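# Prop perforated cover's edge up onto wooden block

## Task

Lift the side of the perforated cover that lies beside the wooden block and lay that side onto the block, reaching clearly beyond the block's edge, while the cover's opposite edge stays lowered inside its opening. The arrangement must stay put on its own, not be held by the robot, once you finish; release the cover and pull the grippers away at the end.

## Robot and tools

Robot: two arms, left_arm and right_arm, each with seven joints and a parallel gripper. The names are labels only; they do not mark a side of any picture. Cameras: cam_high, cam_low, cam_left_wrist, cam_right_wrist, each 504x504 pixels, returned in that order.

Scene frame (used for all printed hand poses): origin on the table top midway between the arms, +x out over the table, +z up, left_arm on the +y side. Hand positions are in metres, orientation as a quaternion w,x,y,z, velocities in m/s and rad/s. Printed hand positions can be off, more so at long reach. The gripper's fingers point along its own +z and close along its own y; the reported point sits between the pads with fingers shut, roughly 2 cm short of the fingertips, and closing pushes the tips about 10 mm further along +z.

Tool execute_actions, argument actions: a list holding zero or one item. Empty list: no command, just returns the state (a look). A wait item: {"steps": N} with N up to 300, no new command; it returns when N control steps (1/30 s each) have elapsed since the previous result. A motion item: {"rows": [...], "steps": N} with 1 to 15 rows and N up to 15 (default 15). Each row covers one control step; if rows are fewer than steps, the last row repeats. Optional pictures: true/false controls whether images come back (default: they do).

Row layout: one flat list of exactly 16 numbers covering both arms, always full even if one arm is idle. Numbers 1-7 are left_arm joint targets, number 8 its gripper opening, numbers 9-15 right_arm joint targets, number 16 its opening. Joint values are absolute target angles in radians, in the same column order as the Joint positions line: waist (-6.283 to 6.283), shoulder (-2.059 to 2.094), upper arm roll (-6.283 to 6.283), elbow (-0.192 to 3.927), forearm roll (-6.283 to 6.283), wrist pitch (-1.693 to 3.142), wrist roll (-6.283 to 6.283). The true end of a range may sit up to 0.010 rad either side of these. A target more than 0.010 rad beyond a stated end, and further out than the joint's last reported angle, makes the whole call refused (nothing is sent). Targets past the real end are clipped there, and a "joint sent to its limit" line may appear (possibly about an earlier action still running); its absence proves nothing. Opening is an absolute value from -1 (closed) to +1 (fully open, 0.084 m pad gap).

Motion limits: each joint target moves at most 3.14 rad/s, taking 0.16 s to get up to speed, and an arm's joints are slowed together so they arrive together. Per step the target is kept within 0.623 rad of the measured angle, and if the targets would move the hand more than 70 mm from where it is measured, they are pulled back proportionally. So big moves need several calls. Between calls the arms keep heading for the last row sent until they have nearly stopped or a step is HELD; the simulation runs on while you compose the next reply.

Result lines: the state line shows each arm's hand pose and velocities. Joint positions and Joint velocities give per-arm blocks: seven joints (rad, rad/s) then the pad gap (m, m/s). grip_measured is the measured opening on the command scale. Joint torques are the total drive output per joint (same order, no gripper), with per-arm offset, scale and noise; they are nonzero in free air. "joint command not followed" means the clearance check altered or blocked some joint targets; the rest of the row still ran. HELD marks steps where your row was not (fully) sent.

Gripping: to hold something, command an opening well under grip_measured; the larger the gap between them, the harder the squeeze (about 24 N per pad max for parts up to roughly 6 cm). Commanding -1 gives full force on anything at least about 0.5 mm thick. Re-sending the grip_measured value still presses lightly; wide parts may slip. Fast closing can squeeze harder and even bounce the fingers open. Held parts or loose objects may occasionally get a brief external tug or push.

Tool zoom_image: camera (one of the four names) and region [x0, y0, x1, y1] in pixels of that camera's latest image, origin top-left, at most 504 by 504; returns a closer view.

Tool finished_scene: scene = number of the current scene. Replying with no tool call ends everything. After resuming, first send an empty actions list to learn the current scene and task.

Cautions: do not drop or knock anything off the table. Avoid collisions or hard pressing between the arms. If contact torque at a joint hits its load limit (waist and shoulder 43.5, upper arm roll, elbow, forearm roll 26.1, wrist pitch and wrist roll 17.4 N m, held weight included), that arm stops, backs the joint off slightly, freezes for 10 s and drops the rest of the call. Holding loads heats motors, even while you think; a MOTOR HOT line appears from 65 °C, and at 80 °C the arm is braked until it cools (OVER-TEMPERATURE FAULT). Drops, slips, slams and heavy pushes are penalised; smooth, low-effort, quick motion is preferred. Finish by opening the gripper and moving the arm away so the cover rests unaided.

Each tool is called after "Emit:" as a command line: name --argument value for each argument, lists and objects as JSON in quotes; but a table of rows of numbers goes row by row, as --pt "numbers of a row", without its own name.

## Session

Emit:
execute_actions --actions '[]'

Scene clock: 0.00 s of 5000.00 s.
left_arm: end_effector_position=(+0.0986, +0.3407, +0.3977) grip_measured=+1.00 end_effector_quat_wxyz=(-0.042, +0.929, +0.358, +0.088) end_effector_velocity=(+0.000, -0.000, +0.000) end_effector_angular_velocity=(+0.000, -0.001, -0.001) | right_arm: end_effector_position=(+0.7635, -0.4134, +0.3312) grip_measured=+1.00 end_effector_quat_wxyz=(+0.435, +0.210, +0.820, -0.308) end_effector_velocity=(-0.000, +0.000, +0.000) end_effector_angular_velocity=(+0.000, -0.000, -0.000)
Joint positions: left_arm=[ 0.697 -1.461 -0.055  0.808  0.01   2.083 -0.246  0.084] | right_arm=[ 0.154  0.806  0.102  2.169 -1.246  1.035 -1.958  0.084]
Joint velocities: left_arm=[-0.001  0.    -0.     0.001 -0.    -0.    -0.    -0.   ] | right_arm=[ 0.001 -0.001 -0.    -0.     0.     0.001  0.    -0.   ]
Joint torques (N m, as the arm reports them, + toward a larger angle): no reading
Motor temperatures (°C, as the motors report them): left_arm=[31 32 32 33 30 33 33] | right_arm=[31 30 32 38 34 32 29]

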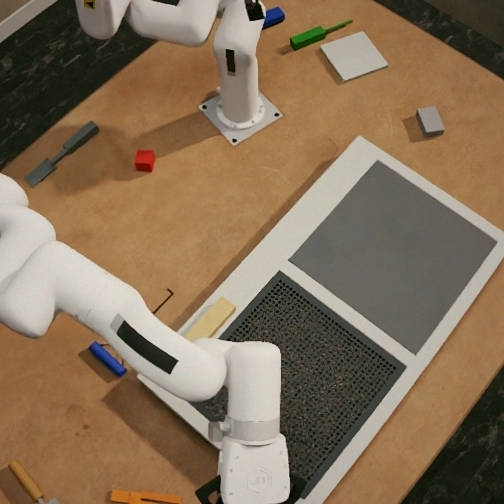

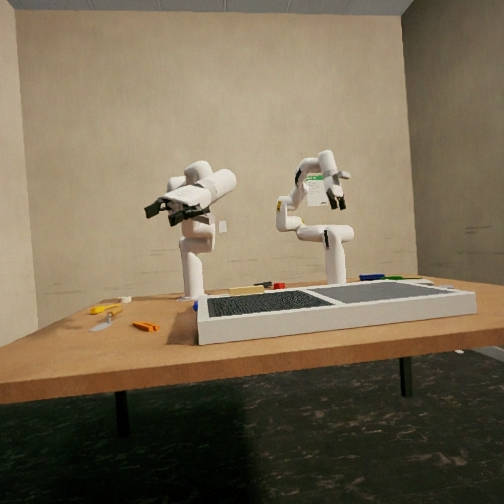

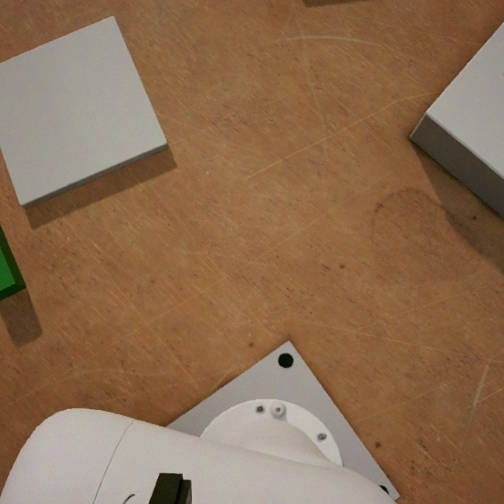

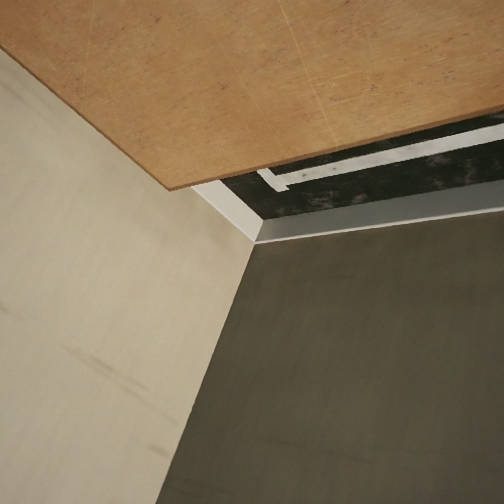

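Emit:
execute_actions --actions '[{"rows":[[0.697,-1.461,-0.055,0.808,0.01,2.083,-0.246,1,-0.1,-0.66,0,0.461,0,1.12,0,-0.1]],"steps":15}]' --pictures false

Emit:
execute_actions --actions '[{"steps":40}]'

Scene clock: 19.70 s of 5000.00 s.
left_arm: end_effector_position=(+0.0985, +0.3407, +0.3977) grip_measured=+1.00 end_effector_quat_wxyz=(-0.042, +0.929, +0.358, +0.088) end_effector_velocity=(+0.000, +0.000, +0.000) end_effector_angular_velocity=(+0.001, +0.000, -0.001) | right_arm: end_effector_position=(+0.6098, -0.5160, +0.3619) grip_measured=-0.11 end_effector_quat_wxyz=(+0.338, +0.607, +0.708, -0.127) end_effector_velocity=(-0.440, -0.039, +0.031) end_effector_angular_velocity=(+1.612, -0.714, -1.625)
Joint positions: left_arm=[ 0.697 -1.461 -0.055  0.808  0.01   2.083 -0.246  0.084] | right_arm=[ 0.     0.305  0.039  1.668 -0.744  1.086 -1.457  0.039]
Joint velocities: left_arm=[-0.001  0.001 -0.     0.     0.    -0.     0.    -0.   ] | right_arm=[-0.252 -1.319 -0.102 -1.304  1.309  0.084  1.306  0.   ]
Joint torques (N m, as the arm reports them, + toward a larger angle): left_arm=[-0.77 12.    1.66 11.88  0.32 -1.33 -0.3 ] | right_arm=[  1.46 -20.     1.03  23.66   0.41  -1.58   0.2 ]
Motor temperatures (°C, as the motors report them): left_arm=[31 32 32 33 30 33 33] | right_arm=[31 32 32 42 34 32 29]
Steps of this call (steps 1 to 90: nothing new was sent; then 16.20 s passed at rest; steps 91 to 105: all 15 steps of this action). Readings (joint positions):
91: left_arm=[0.697 -1.461 -0.055 0.808 0.010 2.083 -0.246] | right_arm=[0.154 0.805 0.102 2.168 -1.245 1.035 -1.958]
92: left_arm=[0.697 -1.461 -0.055 0.808 0.010 2.083 -0.246] | right_arm=[0.152 0.800 0.102 2.162 -1.239 1.036 -1.951]
94: left_arm=[0.697 -1.461 -0.055 0.808 0.010 2.083 -0.246] | right_arm=[0.135 0.751 0.097 2.101 -1.184 1.042 -1.896]
98: left_arm=[0.697 -1.461 -0.055 0.808 0.010 2.083 -0.246] | right_arm=[0.073 0.596 0.068 1.959 -1.035 1.062 -1.748]
105: the state above

Scene clock: 21.03 s of 5000.00 s.
left_arm: end_effector_position=(+0.0985, +0.3407, +0.3977) grip_measured=+1.00 end_effector_quat_wxyz=(-0.042, +0.929, +0.358, +0.088) end_effector_velocity=(+0.000, +0.000, -0.000) end_effector_angular_velocity=(-0.001, +0.001, +0.000) | right_arm: end_effector_position=(+0.2464, -0.4278, +0.2005) grip_measured=-0.11 end_effector_quat_wxyz=(+0.000, +0.998, -0.067, +0.001) end_effector_velocity=(-0.003, +0.000, -0.004) end_effector_angular_velocity=(+0.003, +0.008, -0.006)
Joint positions: left_arm=[ 0.697 -1.461 -0.055  0.808  0.01   2.083 -0.246  0.084] | right_arm=[-0.1   -0.659  0.     0.462 -0.     1.12  -0.     0.039]
Joint velocities: left_arm=[ 0.  0.  0. -0.  0.  0. -0.  0.] | right_arm=[-0.001 -0.002 -0.001 -0.01   0.001  0.001  0.003 -0.   ]
Joint torques (N m, as the arm reports them, + toward a larger angle): left_arm=[-0.46 12.57  1.46 11.77  0.39 -1.4  -0.16] | right_arm=[-0.69 -3.67 -0.11 24.26  0.8  -1.9   0.02]
Motor temperatures (°C, as the motors report them): left_arm=[31 32 32 33 30 33 33] | right_arm=[31 32 32 42 34 32 29]
Steps of this call (steps 1 to 40: the robot went on to your last target). Readings (joint positions):
1: left_arm=[0.697 -1.461 -0.055 0.808 0.010 2.083 -0.246] | right_arm=[-0.008 0.261 0.036 1.624 -0.700 1.089 -1.413]
2: left_arm=[0.697 -1.461 -0.055 0.808 0.010 2.083 -0.246] | right_arm=[-0.015 0.216 0.033 1.580 -0.656 1.091 -1.369]
4: left_arm=[0.697 -1.461 -0.055 0.808 0.010 2.083 -0.246] | right_arm=[-0.028 0.128 0.028 1.492 -0.568 1.096 -1.281]
8: left_arm=[0.697 -1.461 -0.055 0.808 0.010 2.083 -0.246] | right_arm=[-0.048 -0.049 0.021 1.315 -0.408 1.102 -1.104]
40: the state above

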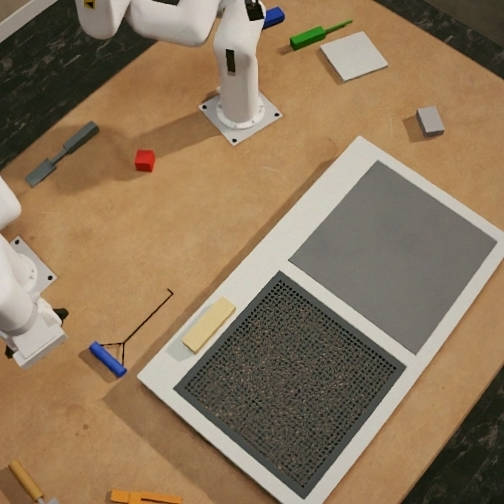

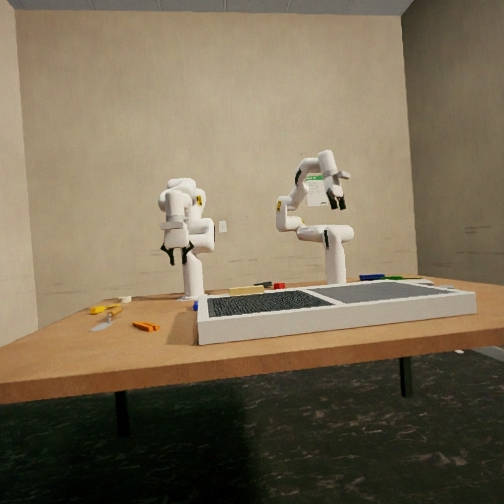

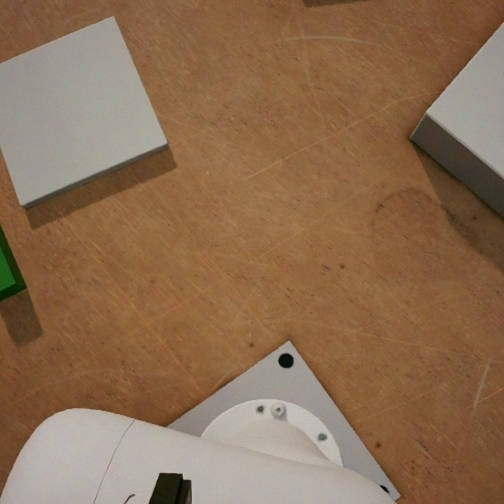

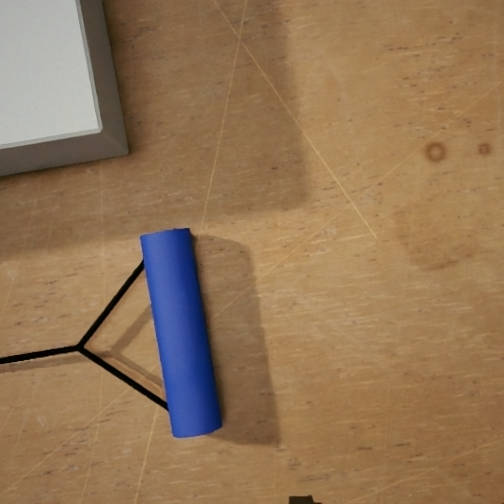

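Emit:
execute_actions --actions '[{"rows":[[0.697,-1.461,-0.055,0.808,0.01,2.083,-0.246,1,0.117,-0.2214,0,0.3628,0,0.5842,0.065,-0.1]],"steps":15}]' --pictures false

Emit:
execute_actions --actions '[{"steps":8}]'

Scene clock: 41.40 s of 5000.00 s.
left_arm: end_effector_position=(+0.0985, +0.3407, +0.3977) grip_measured=+1.00 end_effector_quat_wxyz=(-0.042, +0.929, +0.358, +0.088) end_effector_velocity=(+0.000, +0.000, +0.000) end_effector_angular_velocity=(+0.001, -0.000, +0.000) | right_arm: end_effector_position=(+0.2804, -0.3651, +0.0704) grip_measured=-0.11 end_effector_quat_wxyz=(+0.001, +1.000, +0.009, -0.005) end_effector_velocity=(+0.016, +0.024, -0.041) end_effector_angular_velocity=(+0.009, -0.059, +0.038)
Joint positions: left_arm=[ 0.697 -1.461 -0.055  0.808  0.01   2.083 -0.246  0.084] | right_arm=[ 0.113 -0.228  0.002  0.361 -0.     0.599  0.063  0.039]
Joint velocities: left_arm=[ 0.     0.001 -0.     0.001  0.    -0.001  0.    -0.   ] | right_arm=[ 0.085  0.161 -0.017 -0.027  0.    -0.248  0.03   0.   ]
Joint torques (N m, as the arm reports them, + toward a larger angle): left_arm=[-0.35 13.1   1.68 11.93  0.55 -1.38 -0.07] | right_arm=[ -2.51 -13.43  -1.42  23.84   0.81  -2.2   -0.07]
Motor temperatures (°C, as the motors report them): left_arm=[31 32 32 34 30 33 33] | right_arm=[31 31 32 43 34 32 29]
Steps of this call (steps 1 to 30: the robot went on to your last target; steps 31 to 90: nothing new was sent; then 16.87 s passed at rest; steps 91 to 105: all 15 steps of this action). Readings (joint positions):
91: left_arm=[0.697 -1.461 -0.055 0.808 0.010 2.083 -0.246] | right_arm=[-0.100 -0.660 -0.000 0.461 -0.000 1.120 0.000]
92: left_arm=[0.697 -1.461 -0.055 0.808 0.010 2.083 -0.246] | right_arm=[-0.098 -0.656 -0.000 0.460 -0.000 1.113 0.001]
94: left_arm=[0.697 -1.461 -0.055 0.808 0.010 2.083 -0.246] | right_arm=[-0.075 -0.611 -0.002 0.454 -0.000 1.052 0.008]
98: left_arm=[0.697 -1.461 -0.055 0.808 0.010 2.083 -0.246] | right_arm=[0.009 -0.438 0.000 0.410 0.000 0.850 0.033]
105: the state above

Scene clock: 41.67 s of 5000.00 s.
left_arm: end_effector_position=(+0.0985, +0.3407, +0.3977) grip_measured=+1.00 end_effector_quat_wxyz=(-0.042, +0.929, +0.358, +0.088) end_effector_velocity=(-0.000, -0.000, -0.000) end_effector_angular_velocity=(-0.000, -0.001, -0.000) | right_arm: end_effector_position=(+0.2843, -0.3643, +0.0707) grip_measured=-0.11 end_effector_quat_wxyz=(-0.000, +1.000, +0.008, +0.001) end_effector_velocity=(-0.006, +0.002, -0.006) end_effector_angular_velocity=(-0.002, +0.015, +0.007)
Joint positions: left_arm=[ 0.697 -1.461 -0.055  0.808  0.01   2.083 -0.246  0.084] | right_arm=[ 0.116 -0.223 -0.     0.364  0.     0.584  0.065  0.039]
Joint velocities: left_arm=[ 0.    -0.001  0.    -0.    -0.     0.    -0.    -0.   ] | right_arm=[ 0.004  0.009  0.003 -0.009  0.    -0.003  0.001 -0.   ]
Joint torques (N m, as the arm reports them, + toward a larger angle): left_arm=[-0.8  12.9   1.42 11.55  0.15 -1.35 -0.19] | right_arm=[-0.65 -8.44 -0.3  19.43  0.8  -1.86  0.05]
Motor temperatures (°C, as the motors report them): left_arm=[31 32 32 34 30 33 33] | right_arm=[31 31 32 43 34 32 29]
Steps of this call (steps 1 to 8: the robot went on to your last target). Readings (joint positions):
1: left_arm=[0.697 -1.461 -0.055 0.808 0.010 2.083 -0.246] | right_arm=[0.115 -0.225 0.001 0.361 -0.000 0.593 0.064]
2: left_arm=[0.697 -1.461 -0.055 0.808 0.010 2.083 -0.246] | right_arm=[0.116 -0.224 0.000 0.362 0.000 0.589 0.064]
4: left_arm=[0.697 -1.461 -0.055 0.808 0.010 2.083 -0.246] | right_arm=[0.116 -0.224 -0.001 0.364 0.000 0.586 0.065]
8: the state above

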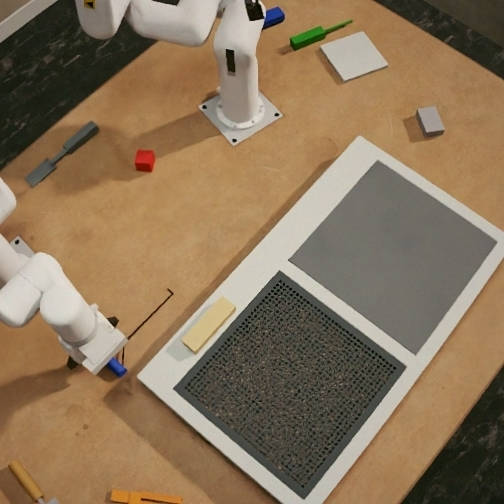

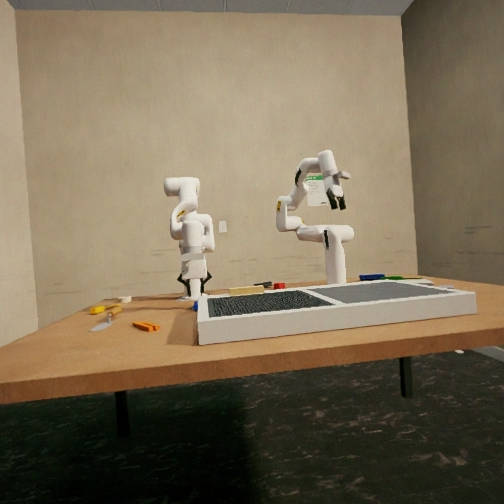

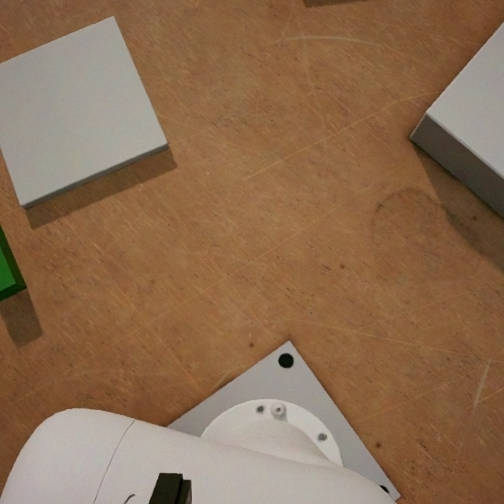

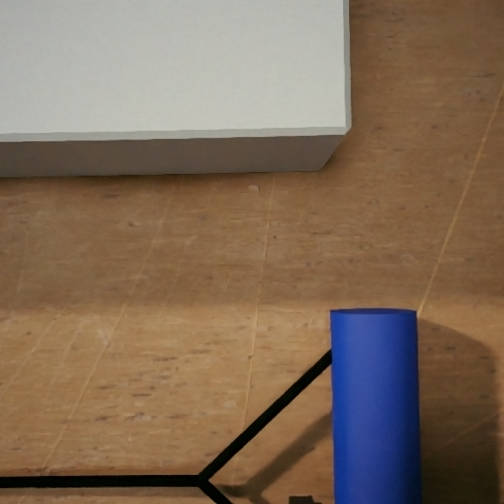

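Emit:
execute_actions --actions '[{"rows":[[0.697,-1.461,-0.055,0.808,0.01,2.083,-0.246,1,0.113,-0.13,0,0.352,0,0.482,0.055,-0.1],[0.697,-1.461,-0.055,0.808,0.01,2.083,-0.246,1,0.113,-0.13,0,0.352,0,0.482,0.055,-0.1],[0.697,-1.461,-0.055,0.808,0.01,2.083,-0.246,1,0.113,-0.11,0,0.349,0,0.459,0.055,-0.1],[0.697,-1.461,-0.055,0.808,0.01,2.083,-0.246,1,0.113,-0.09,0,0.347,0,0.437,0.055,-0.1],[0.697,-1.461,-0.055,0.808,0.01,2.083,-0.246,1,0.113,-0.075,0,0.346,0,0.421,0.055,-0.1],[0.697,-1.461,-0.055,0.808,0.01,2.083,-0.246,1,0.113,-0.06,0,0.345,0,0.405,0.055,-0.1],[0.697,-1.461,-0.055,0.808,0.01,2.083,-0.246,1,0.113,-0.05,0,0.345,0,0.395,0.055,-0.1],[0.697,-1.461,-0.055,0.808,0.01,2.083,-0.246,1,0.113,-0.036,0,0.345,0,0.381,0.055,-0.1]],"steps":15}]' --pictures false

Emit:
execute_actions --actions '[{"rows":[[0.697,-1.461,-0.055,0.808,0.01,2.083,-0.246,1,0.113,-0.036,0,0.345,0,0.381,0.055,-0.3],[0.697,-1.461,-0.055,0.808,0.01,2.083,-0.246,1,0.113,-0.036,0,0.345,0,0.381,0.055,-0.4],[0.697,-1.461,-0.055,0.808,0.01,2.083,-0.246,1,0.113,-0.036,0,0.345,0,0.381,0.055,-0.45],[0.697,-1.461,-0.055,0.808,0.01,2.083,-0.246,1,0.113,-0.036,0,0.345,0,0.381,0.055,-0.5],[0.697,-1.461,-0.055,0.808,0.01,2.083,-0.246,1,0.113,-0.036,0,0.345,0,0.381,0.055,-0.6],[0.697,-1.461,-0.055,0.808,0.01,2.083,-0.246,1,0.113,-0.036,0,0.345,0,0.381,0.055,-1]],"steps":15}]' --pictures false

Emit:
execute_actions --actions '[{"rows":[[0.697,-1.461,-0.055,0.808,0.01,2.083,-0.246,1,0.113,-0.45,0,0.45,0,0.9,0.055,-1]],"steps":12}]' --pictures false

Emit:
execute_actions --actions '[{"rows":[[0.697,-1.461,-0.055,0.808,0.01,2.083,-0.246,1,0.4,-0.25,0,0.9195,0,1.17,0.366,-1]],"steps":15}]' --pictures false

Emit:
execute_actions --actions '[{"steps":12}]'

Scene clock: 80.77 s of 5000.00 s.
left_arm: end_effector_position=(+0.0985, +0.3407, +0.3977) grip_measured=+1.00 end_effector_quat_wxyz=(-0.042, +0.929, +0.358, +0.088) end_effector_velocity=(+0.000, +0.000, +0.000) end_effector_angular_velocity=(-0.000, -0.001, -0.001) | right_arm: end_effector_position=(+0.2846, -0.3652, +0.0214) grip_measured=-0.11 end_effector_quat_wxyz=(-0.000, +1.000, +0.012, +0.000) end_effector_velocity=(+0.010, +0.001, +0.003) end_effector_angular_velocity=(+0.003, -0.028, -0.002)
Joint positions: left_arm=[ 0.697 -1.461 -0.055  0.808  0.01   2.083 -0.246  0.084] | right_arm=[ 0.113 -0.037  0.     0.345  0.     0.382  0.055  0.039]
Joint velocities: left_arm=[-0.001  0.     0.     0.     0.    -0.    -0.    -0.   ] | right_arm=[ 0.     0.003 -0.001  0.009  0.002 -0.021 -0.     0.   ]
Joint torques (N m, as the arm reports them, + toward a larger angle): left_arm=[-0.86 12.32  1.35 11.9   0.07 -1.32 -0.19] | right_arm=[ -0.78 -10.26  -0.34  15.95   0.69  -1.74   0.05]
Motor temperatures (°C, as the motors report them): left_arm=[31 32 32 34 30 33 33] | right_arm=[31 31 32 42 34 32 29]
Steps of this call (steps 1 to 30: the robot went on to your last target; steps 31 to 90: nothing new was sent; then 35.60 s passed at rest; steps 91 to 105: all 15 steps of this action). Readings (joint positions):
91: left_arm=[0.697 -1.461 -0.055 0.808 0.010 2.083 -0.246] | right_arm=[0.117 -0.221 0.000 0.363 -0.000 0.584 0.065]
92: left_arm=[0.697 -1.461 -0.055 0.808 0.010 2.083 -0.246] | right_arm=[0.117 -0.217 0.000 0.363 -0.000 0.577 0.064]
94: left_arm=[0.697 -1.461 -0.055 0.808 0.010 2.083 -0.246] | right_arm=[0.115 -0.177 -0.000 0.360 0.000 0.529 0.060]
98: left_arm=[0.697 -1.461 -0.055 0.808 0.010 2.083 -0.246] | right_arm=[0.113 -0.082 0.000 0.345 -0.000 0.433 0.056]
105: the state above

Scene clock: 81.27 s of 5000.00 s.
left_arm: end_effector_position=(+0.0985, +0.3407, +0.3977) grip_measured=+1.00 end_effector_quat_wxyz=(-0.042, +0.929, +0.358, +0.088) end_effector_velocity=(-0.000, +0.000, -0.000) end_effector_angular_velocity=(-0.001, +0.000, -0.000) | right_arm: end_effector_position=(+0.2848, -0.3652, +0.0213) grip_measured=-0.48 end_effector_quat_wxyz=(-0.000, +1.000, +0.012, +0.000) end_effector_velocity=(-0.000, -0.000, -0.000) end_effector_angular_velocity=(+0.000, +0.001, -0.002)
Joint positions: left_arm=[ 0.697 -1.461 -0.055  0.808  0.01   2.083 -0.246  0.084] | right_arm=[ 0.113 -0.036  0.     0.345 -0.     0.381  0.055  0.023]
Joint velocities: left_arm=[-0.  0.  0. -0.  0.  0. -0. -0.] | right_arm=[-0.001 -0.    -0.    -0.     0.001  0.001  0.     0.   ]
Joint torques (N m, as the arm reports them, + toward a larger angle): left_arm=[-0.7  12.5   1.69 11.79  0.26 -1.34 -0.27] | right_arm=[-0.54 -9.15 -0.41 15.3   0.72 -1.81 -0.03]
Motor temperatures (°C, as the motors report them): left_arm=[31 32 32 34 30 33 33] | right_arm=[31 31 32 42 34 32 29]
Steps of this call (steps 1 to 15: all 15 steps of this action). Readings (joint positions):
1: left_arm=[0.697 -1.461 -0.055 0.808 0.010 2.083 -0.246] | right_arm=[0.113 -0.037 0.000 0.345 0.000 0.382 0.055]
2: left_arm=[0.697 -1.461 -0.055 0.808 0.010 2.083 -0.246] | right_arm=[0.113 -0.037 0.000 0.346 0.000 0.381 0.055]
4: left_arm=[0.697 -1.461 -0.055 0.808 0.010 2.083 -0.246] | right_arm=[0.113 -0.037 0.000 0.345 0.000 0.381 0.055]
8: left_arm=[0.697 -1.461 -0.055 0.808 0.010 2.083 -0.246] | right_arm=[0.113 -0.037 -0.000 0.345 0.000 0.381 0.055]
15: the state above

Scene clock: 81.67 s of 5000.00 s.
left_arm: end_effector_position=(+0.0985, +0.3407, +0.3977) grip_measured=+1.00 end_effector_quat_wxyz=(-0.042, +0.929, +0.358, +0.088) end_effector_velocity=(+0.000, -0.000, +0.000) end_effector_angular_velocity=(-0.000, -0.000, -0.002) | right_arm: end_effector_position=(+0.2849, -0.3653, +0.1411) grip_measured=-0.48 end_effector_quat_wxyz=(-0.000, +1.000, +0.012, +0.004) end_effector_velocity=(-0.039, -0.004, +0.225) end_effector_angular_velocity=(+0.006, -0.062, -0.002)
Joint positions: left_arm=[ 0.697 -1.461 -0.055  0.808  0.01   2.083 -0.246  0.084] | right_arm=[ 0.113 -0.418 -0.     0.444  0.     0.853  0.055  0.023]
Joint velocities: left_arm=[-0.002 -0.     0.     0.    -0.    -0.     0.    -0.   ] | right_arm=[-0.    -0.681 -0.002  0.185  0.     0.804 -0.     0.   ]
Joint torques (N m, as the arm reports them, + toward a larger angle): left_arm=[-1.11 12.92  1.5  11.63  0.4  -1.32 -0.37] | right_arm=[-0.4   2.35  0.12 16.28  0.72 -2.47  0.02]
Motor temperatures (°C, as the motors report them): left_arm=[31 32 32 34 30 33 33] | right_arm=[31 31 32 42 34 32 29]
Steps of this call (steps 1 to 12: all 12 steps of this action). Readings (joint positions):
1: left_arm=[0.697 -1.461 -0.055 0.808 0.010 2.083 -0.246] | right_arm=[0.113 -0.037 0.000 0.345 0.000 0.381 0.055]
2: left_arm=[0.697 -1.461 -0.055 0.808 0.010 2.083 -0.246] | right_arm=[0.113 -0.041 0.000 0.346 0.000 0.389 0.055]
4: left_arm=[0.697 -1.461 -0.055 0.808 0.010 2.083 -0.246] | right_arm=[0.113 -0.084 0.000 0.353 -0.000 0.450 0.055]
8: left_arm=[0.697 -1.461 -0.055 0.808 0.010 2.083 -0.246] | right_arm=[0.113 -0.270 -0.000 0.407 0.000 0.673 0.055]
12: the state above

Scene clock: 82.17 s of 5000.00 s.
left_arm: end_effector_position=(+0.0985, +0.3407, +0.3977) grip_measured=+1.00 end_effector_quat_wxyz=(-0.042, +0.929, +0.358, +0.088) end_effector_velocity=(+0.000, +0.000, -0.000) end_effector_angular_velocity=(-0.001, +0.002, -0.001) | right_arm: end_effector_position=(+0.3414, -0.2482, +0.2485) grip_measured=-0.48 end_effector_quat_wxyz=(-0.001, +1.000, +0.004, +0.002) end_effector_velocity=(+0.007, +0.068, +0.051) end_effector_angular_velocity=(-0.005, +0.018, -0.021)
Joint positions: left_arm=[ 0.697 -1.461 -0.055  0.808  0.01   2.083 -0.246  0.084] | right_arm=[ 0.394 -0.255  0.004  0.909  0.     1.16   0.356  0.023]
Joint velocities: left_arm=[-0.     0.002 -0.    -0.001 -0.001 -0.    -0.    -0.   ] | right_arm=[ 0.153  0.088 -0.002  0.234  0.001  0.164  0.172  0.   ]
Joint torques (N m, as the arm reports them, + toward a larger angle): left_arm=[-0.69 11.86  1.46 11.8   0.34 -1.43 -0.15] | right_arm=[ -4.9  -10.4   -3.86  17.76   0.52  -1.51  -0.18]
Motor temperatures (°C, as the motors report them): left_arm=[31 32 32 34 30 33 33] | right_arm=[31 31 32 42 34 32 29]
Steps of this call (steps 1 to 15: all 15 steps of this action). Readings (joint positions):
1: left_arm=[0.697 -1.461 -0.055 0.808 0.010 2.083 -0.246] | right_arm=[0.113 -0.435 -0.000 0.449 0.000 0.874 0.055]
2: left_arm=[0.697 -1.461 -0.055 0.808 0.010 2.083 -0.246] | right_arm=[0.116 -0.440 -0.001 0.456 -0.000 0.890 0.060]
4: left_arm=[0.697 -1.461 -0.055 0.808 0.010 2.083 -0.246] | right_arm=[0.150 -0.416 -0.003 0.506 -0.000 0.932 0.099]
8: left_arm=[0.697 -1.461 -0.055 0.808 0.010 2.083 -0.246] | right_arm=[0.257 -0.344 0.000 0.684 0.000 1.028 0.210]
15: the state above

Scene clock: 82.57 s of 5000.00 s.
left_arm: end_effector_position=(+0.0985, +0.3407, +0.3977) grip_measured=+1.00 end_effector_quat_wxyz=(-0.042, +0.929, +0.358, +0.088) end_effector_velocity=(-0.000, -0.000, -0.000) end_effector_angular_velocity=(-0.000, +0.001, +0.000) | right_arm: end_effector_position=(+0.3415, -0.2476, +0.2497) grip_measured=-0.48 end_effector_quat_wxyz=(+0.000, +1.000, -0.000, -0.001) end_effector_velocity=(+0.001, +0.002, +0.002) end_effector_angular_velocity=(+0.001, -0.004, +0.004)
Joint positions: left_arm=[ 0.697 -1.461 -0.055  0.808  0.01   2.083 -0.246  0.084] | right_arm=[ 0.4   -0.25  -0.     0.919 -0.     1.17   0.366  0.023]
Joint velocities: left_arm=[ 0.     0.     0.    -0.     0.     0.001  0.    -0.   ] | right_arm=[ 0.002 -0.     0.002  0.005  0.     0.     0.001 -0.   ]
Joint torques (N m, as the arm reports them, + toward a larger angle): left_arm=[-0.37 12.39  1.29 11.9   0.52 -1.66 -0.21] | right_arm=[ -0.65 -10.76  -0.28  24.61   0.78  -1.88  -0.01]
Motor temperatures (°C, as the motors report them): left_arm=[31 32 32 34 30 33 33] | right_arm=[31 31 32 42 34 32 29]
Steps of this call (steps 1 to 12: the robot went on to your last target). Readings (joint positions):
1: left_arm=[0.697 -1.461 -0.055 0.808 0.010 2.083 -0.246] | right_arm=[0.397 -0.253 0.003 0.914 0.000 1.164 0.360]
2: left_arm=[0.697 -1.461 -0.055 0.808 0.010 2.083 -0.246] | right_arm=[0.398 -0.252 0.002 0.916 0.000 1.167 0.363]
4: left_arm=[0.697 -1.461 -0.055 0.808 0.010 2.083 -0.246] | right_arm=[0.399 -0.250 -0.001 0.916 -0.000 1.169 0.365]
8: left_arm=[0.697 -1.461 -0.055 0.808 0.010 2.083 -0.246] | right_arm=[0.399 -0.250 -0.001 0.918 -0.000 1.170 0.366]
12: the state above

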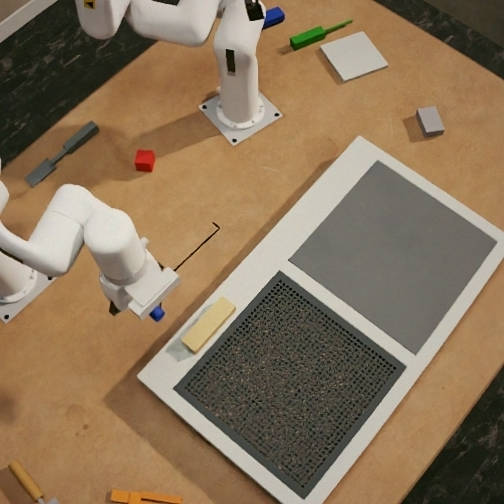

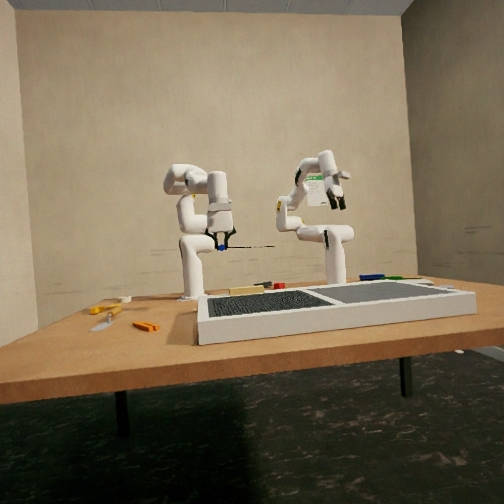

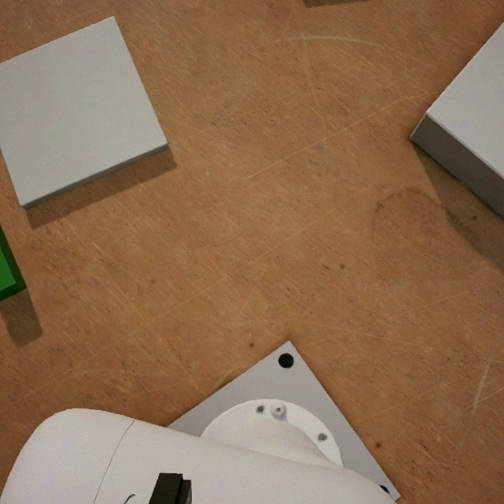

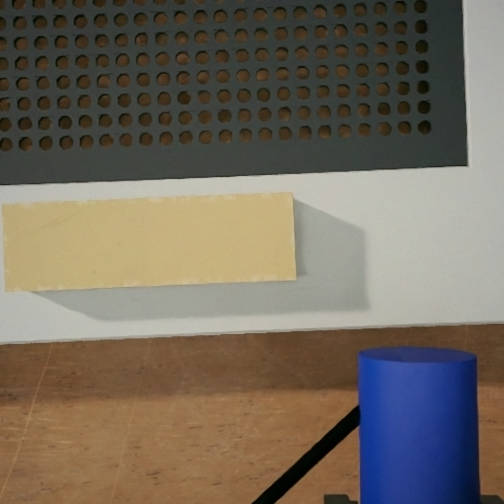

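Emit:
execute_actions --actions '[{"rows":[[0.1,-0.6,0,0.7,0,0.6,-1.8,-1,0.18,0,0,0.8,0,-0.5,-0.3,-1]],"steps":15}]' --pictures false

Emit:
execute_actions --actions '[{"steps":18}]' --pictures false

Emit:
execute_actions --actions '[{"rows":[[-0.56,-0.062,0,0.612,0,-0.199,-3.14,-1,0.179,0.4308,0,0.612,0,-1.128,-0.5236,-1]],"steps":15}]' --pictures false

Emit:
execute_actions --actions '[{"steps":25}]'

Scene clock: 125.00 s of 5000.00 s.
left_arm: end_effector_position=(+0.2790, +0.3483, +0.3638) grip_measured=-1.00 end_effector_quat_wxyz=(+0.013, +0.903, +0.424, +0.074) end_effector_velocity=(+0.413, -0.079, -0.113) end_effector_angular_velocity=(-0.223, -0.337, +0.740) | right_arm: end_effector_position=(+0.4981, -0.2927, +0.2143) grip_measured=-0.48 end_effector_quat_wxyz=(-0.000, +0.952, +0.175, +0.250) end_effector_velocity=(+0.385, -0.048, +0.249) end_effector_angular_velocity=(+0.039, -1.974, +0.358)
Joint positions: left_arm=[ 0.332 -0.976 -0.021  0.741  0.004  1.568 -0.761  0.   ] | right_arm=[ 0.217 -0.042 -0.001  0.819  0.     0.356 -0.182  0.023]
Joint velocities: left_arm=[-0.589  0.96   0.05  -0.105 -0.01  -1.345 -1.345  0.   ] | right_arm=[-0.214  0.24  -0.004 -0.11   0.    -2.297 -0.658  0.   ]
Joint torques (N m, as the arm reports them, + toward a larger angle): left_arm=[ 0.41  0.68  0.48 18.59 -0.11 -1.14 -0.27] | right_arm=[  0.86 -16.62   0.75  26.23   0.74  -2.92   0.47]
Motor temperatures (°C, as the motors report them): left_arm=[31 32 32 34 30 33 33] | right_arm=[31 31 32 44 34 32 29]
Steps of this call (steps 1 to 30: the robot went on to your last target; steps 31 to 90: nothing new was sent; then 38.93 s passed at rest; steps 91 to 105: all 15 steps of this action). Readings (joint positions):
91: left_arm=[0.697 -1.461 -0.055 0.808 0.010 2.083 -0.246] | right_arm=[0.400 -0.250 0.000 0.919 0.000 1.170 0.366]
92: left_arm=[0.692 -1.456 -0.055 0.808 0.010 2.076 -0.254] | right_arm=[0.398 -0.248 0.001 0.919 0.000 1.163 0.358]
94: left_arm=[0.639 -1.405 -0.051 0.803 0.009 2.019 -0.311] | right_arm=[0.379 -0.227 0.003 0.910 0.000 1.102 0.298]
98: left_arm=[0.495 -1.234 -0.035 0.771 0.007 1.854 -0.475] | right_arm=[0.304 -0.139 -0.001 0.865 -0.000 0.872 0.082]
105: the state above

Scene clock: 125.60 s of 5000.00 s.
left_arm: end_effector_position=(+0.4966, +0.2776, +0.3757) grip_measured=-1.00 end_effector_quat_wxyz=(+0.270, +0.631, +0.700, +0.199) end_effector_velocity=(+0.065, -0.035, +0.024) end_effector_angular_velocity=(-0.329, -0.233, +0.302) | right_arm: end_effector_position=(+0.5765, -0.3006, +0.3818) grip_measured=-0.48 end_effector_quat_wxyz=(+0.046, +0.777, +0.176, +0.602) end_effector_velocity=(-0.000, +0.001, +0.002) end_effector_angular_velocity=(-0.001, -0.018, +0.003)
Joint positions: left_arm=[ 0.103 -0.605 -0.001  0.7    0.     0.622 -1.774  0.   ] | right_arm=[ 0.18   0.     0.     0.799 -0.    -0.497 -0.3    0.023]
Joint velocities: left_arm=[-0.071  0.116  0.007 -0.021 -0.001 -0.401 -0.474  0.   ] | right_arm=[ 0.     0.006  0.001 -0.004 -0.001 -0.028 -0.004  0.   ]
Joint torques (N m, as the arm reports them, + toward a larger angle): left_arm=[  1.82 -11.64   1.24  21.56   0.1   -1.72   0.68] | right_arm=[ -0.78 -14.83  -0.55  23.48   0.69  -2.86   0.08]
Motor temperatures (°C, as the motors report them): left_arm=[31 32 32 34 30 33 33] | right_arm=[31 31 32 44 34 32 29]
Steps of this call (steps 1 to 18: the robot went on to your last target). Readings (joint positions):
1: left_arm=[0.313 -0.945 -0.019 0.738 0.004 1.522 -0.807] | right_arm=[0.211 -0.035 -0.001 0.816 0.000 0.280 -0.201]
2: left_arm=[0.295 -0.915 -0.018 0.734 0.003 1.475 -0.854] | right_arm=[0.206 -0.029 -0.001 0.814 0.000 0.206 -0.217]
4: left_arm=[0.260 -0.859 -0.015 0.728 0.003 1.374 -0.955] | right_arm=[0.199 -0.022 -0.000 0.811 0.000 0.064 -0.240]
8: left_arm=[0.202 -0.765 -0.010 0.717 0.002 1.148 -1.181] | right_arm=[0.190 -0.012 0.000 0.806 -0.000 -0.206 -0.270]
18: the state above

Scene clock: 126.10 s of 5000.00 s.
left_arm: end_effector_position=(+0.5154, +0.0920, +0.3000) grip_measured=-1.00 end_effector_quat_wxyz=(+0.365, +0.586, +0.719, +0.082) end_effector_velocity=(-0.067, -0.406, -0.147) end_effector_angular_velocity=(-0.957, +0.176, +0.208) | right_arm: end_effector_position=(+0.5405, -0.3066, +0.2088) grip_measured=-0.48 end_effector_quat_wxyz=(+0.107, +0.755, +0.253, +0.596) end_effector_velocity=(-0.151, -0.022, -0.299) end_effector_angular_velocity=(-0.341, +0.035, +0.092)
Joint positions: left_arm=[-0.26  -0.306 -0.     0.652  0.     0.191 -2.236  0.   ] | right_arm=[ 0.179  0.392  0.     0.627 -0.    -1.066 -0.502  0.023]
Joint velocities: left_arm=[-0.762  0.617 -0.    -0.099 -0.    -0.986 -1.347  0.   ] | right_arm=[-0.001  0.708  0.001 -0.342  0.    -0.965 -0.345 -0.   ]
Joint torques (N m, as the arm reports them, + toward a larger angle): left_arm=[ -0.76 -13.27  -0.07  19.32  -0.01  -1.76  -0.14] | right_arm=[ -0.75 -24.8   -0.66  20.88   0.75  -2.46   0.52]
Motor temperatures (°C, as the motors report them): left_arm=[31 32 32 34 30 33 33] | right_arm=[31 31 32 44 34 32 29]
Steps of this call (steps 1 to 15: all 15 steps of this action). Readings (joint positions):
1: left_arm=[0.101 -0.602 -0.001 0.700 0.000 0.612 -1.786] | right_arm=[0.180 0.000 0.000 0.799 -0.000 -0.498 -0.300]
2: left_arm=[0.095 -0.598 0.001 0.700 0.000 0.600 -1.798] | right_arm=[0.180 0.004 0.000 0.798 -0.000 -0.506 -0.303]
4: left_arm=[0.047 -0.558 0.005 0.698 -0.000 0.549 -1.849] | right_arm=[0.180 0.039 -0.000 0.787 0.000 -0.568 -0.324]
8: left_arm=[-0.072 -0.458 0.000 0.676 0.000 0.429 -1.970] | right_arm=[0.180 0.174 0.000 0.722 -0.000 -0.749 -0.389]
15: the state above

Scene clock: 126.93 s of 5000.00 s.
left_arm: end_effector_position=(+0.4521, -0.0574, +0.2406) grip_measured=-1.00 end_effector_quat_wxyz=(+0.393, +0.337, +0.841, -0.157) end_effector_velocity=(-0.004, -0.003, -0.003) end_effector_angular_velocity=(+0.003, +0.006, -0.007) | right_arm: end_effector_position=(+0.5329, -0.3079, +0.1968) grip_measured=-0.48 end_effector_quat_wxyz=(+0.115, +0.749, +0.260, +0.598) end_effector_velocity=(-0.000, +0.000, -0.001) end_effector_angular_velocity=(-0.000, +0.003, -0.000)
Joint positions: left_arm=[-0.559 -0.063  0.     0.612 -0.    -0.199 -3.14   0.   ] | right_arm=[ 0.179  0.431 -0.     0.612  0.    -1.128 -0.524  0.023]
Joint velocities: left_arm=[-0.004  0.003 -0.004 -0.002  0.001  0.001 -0.003  0.   ] | right_arm=[ 0.     0.002 -0.    -0.     0.     0.001  0.     0.   ]
Joint torques (N m, as the arm reports them, + toward a larger angle): left_arm=[ -1.43 -16.07   0.22  17.04   0.25  -1.78  -0.14] | right_arm=[ -0.52 -16.68  -0.61  13.77   0.69  -2.7    0.  ]
Motor temperatures (°C, as the motors report them): left_arm=[31 32 32 34 30 33 33] | right_arm=[31 31 32 44 34 32 29]
Steps of this call (steps 1 to 25: the robot went on to your last target). Readings (joint positions):
1: left_arm=[-0.285 -0.285 -0.000 0.648 0.000 0.158 -2.282] | right_arm=[0.179 0.412 0.000 0.618 -0.000 -1.092 -0.511]
2: left_arm=[-0.310 -0.265 -0.000 0.645 0.000 0.126 -2.332] | right_arm=[0.179 0.423 0.000 0.612 -0.000 -1.108 -0.517]
4: left_arm=[-0.358 -0.226 -0.000 0.639 0.000 0.063 -2.441] | right_arm=[0.179 0.429 0.000 0.612 -0.000 -1.122 -0.521]
8: left_arm=[-0.448 -0.153 -0.000 0.627 0.000 -0.053 -2.713] | right_arm=[0.179 0.428 -0.000 0.614 0.000 -1.128 -0.523]
25: the state above

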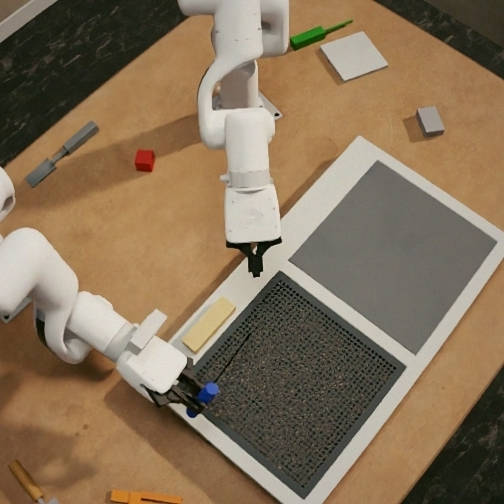

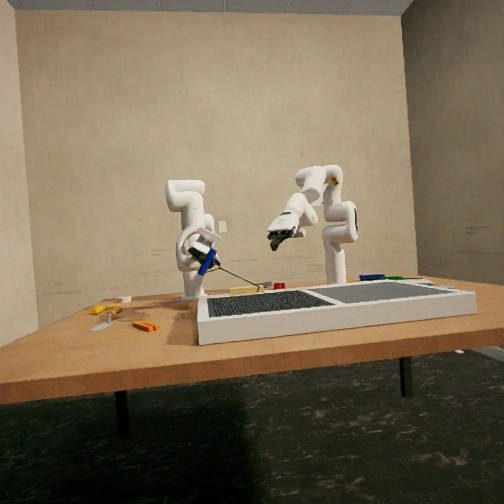

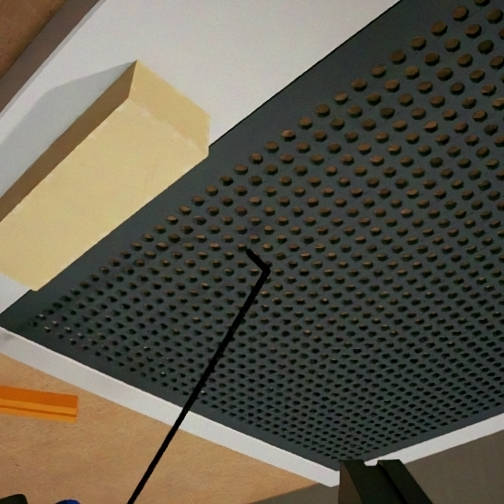

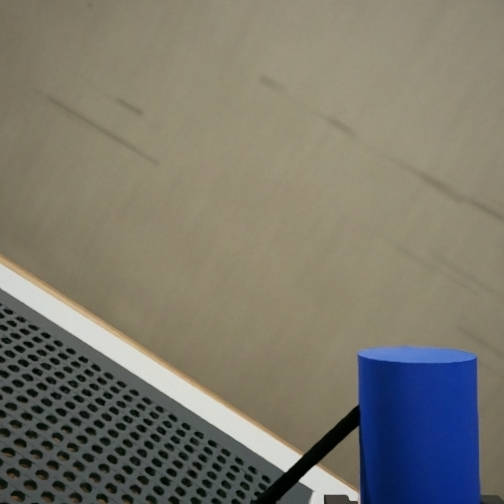

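Emit:
execute_actions --actions '[{"rows":[[-0.56,-0.062,0,0.612,0,-0.199,-3.14,-1,0.179,0.6184,0,0.6523,0,-1.4496,-0.5236,-1]],"steps":15}]'

Emit:
zoom_image --camera "cam_left_wrist" --region '[190,170,330,310]'

Emit:
zoom_image --camera "cam_low" --region '[220,260,300,310]'

Scene clock: 144.23 s of 5000.00 s.
left_arm: end_effector_position=(+0.4516, -0.0578, +0.2401) grip_measured=-1.00 end_effector_quat_wxyz=(+0.393, +0.338, +0.841, -0.157) end_effector_velocity=(+0.000, +0.000, +0.000) end_effector_angular_velocity=(-0.000, -0.000, +0.001) | right_arm: end_effector_position=(+0.5216, -0.3096, +0.1901) grip_measured=-0.48 end_effector_quat_wxyz=(+0.127, +0.696, +0.242, +0.664) end_effector_velocity=(-0.000, -0.000, +0.004) end_effector_angular_velocity=(+0.002, -0.012, -0.001)
Joint positions: left_arm=[-0.56  -0.062  0.     0.612 -0.    -0.199 -3.14   0.   ] | right_arm=[ 0.179  0.617 -0.     0.653  0.    -1.449 -0.524  0.023]
Joint velocities: left_arm=[ 0.001 -0.    -0.    -0.    -0.    -0.    -0.     0.   ] | right_arm=[ 0.    -0.001  0.     0.001  0.001 -0.01  -0.     0.   ]
Joint torques (N m, as the arm reports them, + toward a larger angle): left_arm=[  0.12 -16.55   0.2   17.11   0.22  -1.59  -0.27] | right_arm=[ -0.46 -17.14  -0.74  10.21   0.78  -2.45   0.06]
Motor temperatures (°C, as the motors report them): left_arm=[31 32 32 35 30 33 33] | right_arm=[31 31 32 42 34 32 29]
Steps of this call (steps 1 to 30: the robot went on to your last target; steps 31 to 90: nothing new was sent; then 13.80 s passed at rest; steps 91 to 105: all 15 steps of this action). Readings (joint positions):
91: left_arm=[-0.560 -0.062 0.000 0.612 -0.000 -0.199 -3.140] | right_arm=[0.179 0.431 -0.000 0.612 -0.000 -1.128 -0.524]
92: left_arm=[-0.560 -0.062 -0.000 0.612 0.000 -0.199 -3.140] | right_arm=[0.179 0.434 -0.000 0.613 -0.000 -1.136 -0.524]
94: left_arm=[-0.560 -0.062 -0.000 0.612 0.000 -0.199 -3.140] | right_arm=[0.179 0.466 -0.000 0.622 0.000 -1.196 -0.524]
98: left_arm=[-0.560 -0.062 0.000 0.612 0.000 -0.199 -3.140] | right_arm=[0.179 0.595 0.000 0.645 -0.000 -1.402 -0.524]
105: the state above

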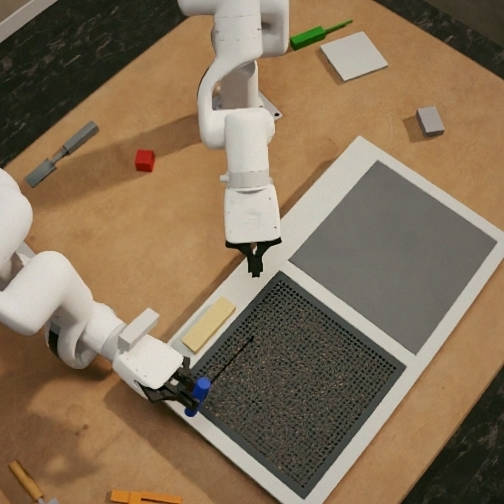

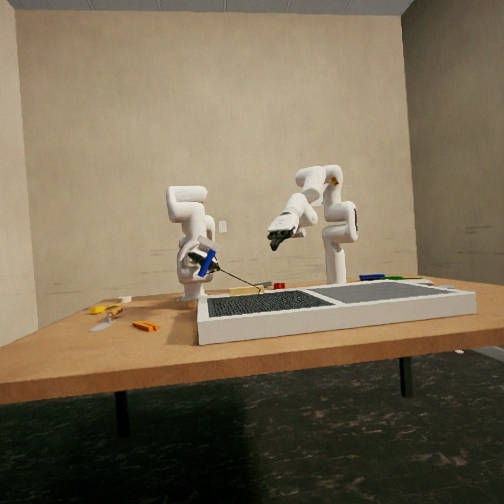

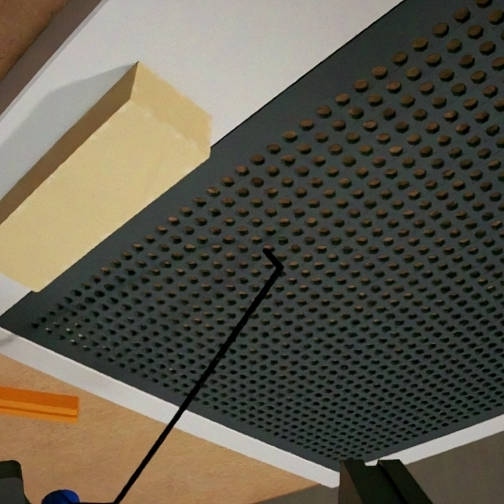

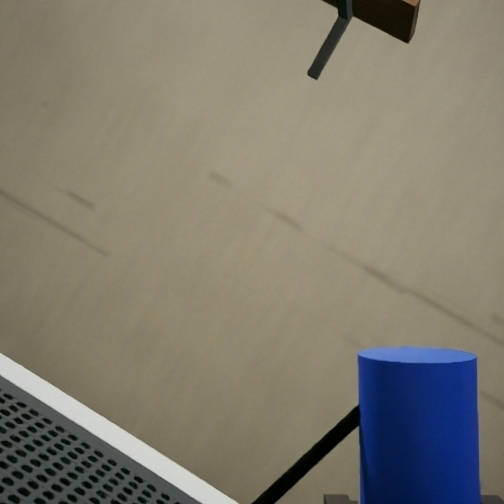

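Region (190, 170, 330, 310) of cam_left_wrist's 504x504 image, scaled by 3.600, with more detail than that image has.

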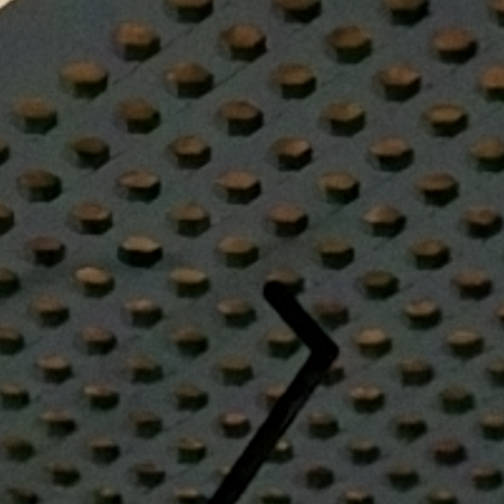

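Region (220, 260, 300, 310) of cam_low's 504x504 image, scaled by 6.300, with more detail than that image has; it fills the top 315 rows of this view, and the rest is white.

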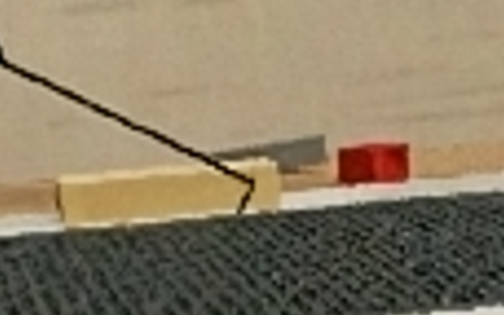

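Emit:
execute_actions --actions '[{"rows":[[-0.56,-0.062,0,0.612,0,-0.199,-3.14,-1,0.1746,0.6334,0,0.6548,0,-1.4621,-0.5236,-1]],"steps":15}]'

Emit:
zoom_image --camera "cam_left_wrist" --region '[210,200,300,290]'

Scene clock: 161.33 s of 5000.00 s.
left_arm: end_effector_position=(+0.4516, -0.0578, +0.2401) grip_measured=-1.00 end_effector_quat_wxyz=(+0.393, +0.338, +0.841, -0.157) end_effector_velocity=(+0.000, -0.000, +0.001) end_effector_angular_velocity=(-0.001, -0.001, -0.000) | right_arm: end_effector_position=(+0.5205, -0.3121, +0.1852) grip_measured=-0.48 end_effector_quat_wxyz=(+0.129, +0.697, +0.240, +0.663) end_effector_velocity=(-0.000, -0.001, -0.001) end_effector_angular_velocity=(-0.001, +0.002, -0.002)
Joint positions: left_arm=[-0.56  -0.062  0.     0.612 -0.    -0.199 -3.14   0.   ] | right_arm=[ 0.175  0.633  0.     0.655 -0.    -1.462 -0.524  0.023]
Joint velocities: left_arm=[-0.001 -0.     0.     0.001 -0.    -0.001  0.     0.   ] | right_arm=[-0.001  0.002 -0.    -0.     0.001 -0.    -0.    -0.   ]
Joint torques (N m, as the arm reports them, + toward a larger angle): left_arm=[ -0.62 -16.56   0.15  17.29  -0.03  -1.8   -0.46] | right_arm=[ -0.79 -17.61  -0.63  10.21   0.76  -2.44   0.1 ]
Motor temperatures (°C, as the motors report them): left_arm=[31 32 32 35 30 34 33] | right_arm=[31 31 32 40 34 32 29]
Steps of this call (steps 1 to 15: the robot went on to your last target; steps 16 to 90: nothing new was sent; then 13.60 s passed at rest; steps 91 to 105: all 15 steps of this action). Readings (joint positions):
91: left_arm=[-0.560 -0.062 -0.000 0.612 0.000 -0.199 -3.140] | right_arm=[0.179 0.619 0.000 0.652 -0.000 -1.450 -0.524]
92: left_arm=[-0.560 -0.062 0.000 0.612 0.000 -0.199 -3.140] | right_arm=[0.178 0.621 0.000 0.653 -0.000 -1.453 -0.524]
94: left_arm=[-0.560 -0.062 -0.000 0.612 -0.000 -0.199 -3.140] | right_arm=[0.176 0.629 0.000 0.654 -0.000 -1.458 -0.524]
98: left_arm=[-0.560 -0.062 0.000 0.612 -0.000 -0.199 -3.140] | right_arm=[0.175 0.633 -0.000 0.654 0.000 -1.462 -0.524]
105: the state above

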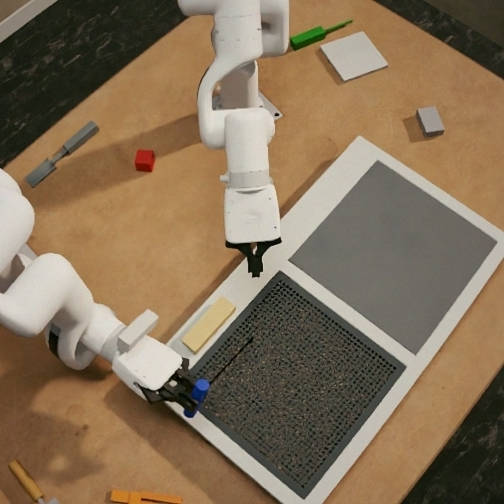

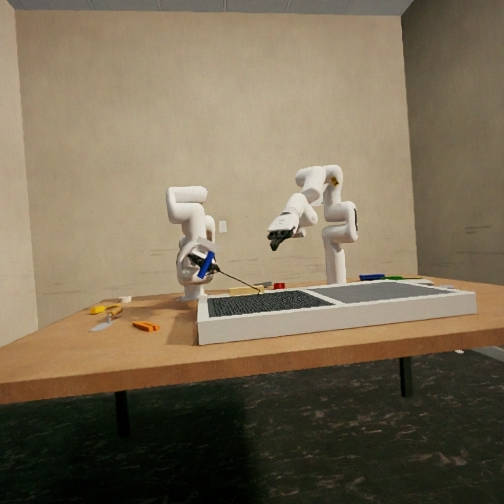

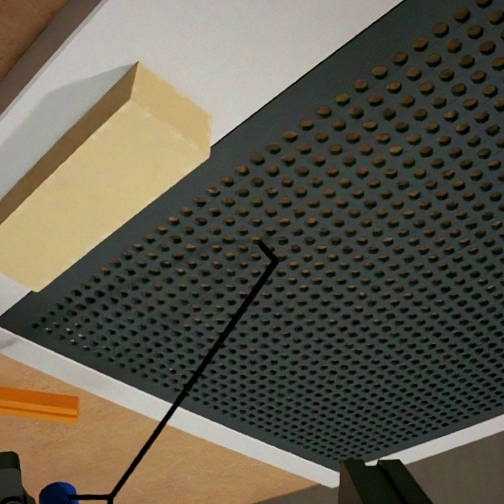

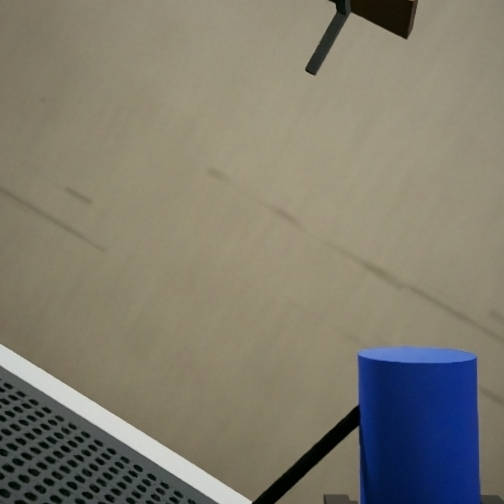

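Region (210, 200, 300, 290) of cam_left_wrist's 504x504 image, scaled by 5.600, with more detail than that image has.

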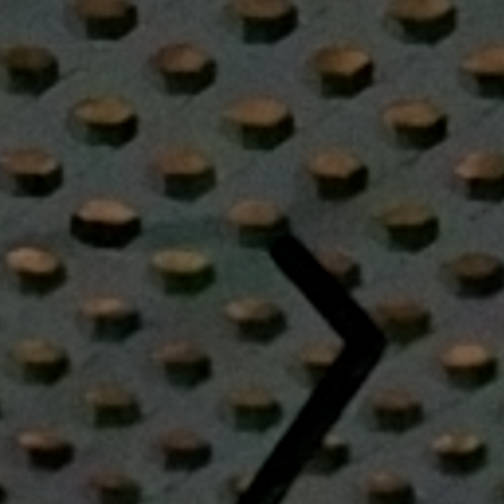

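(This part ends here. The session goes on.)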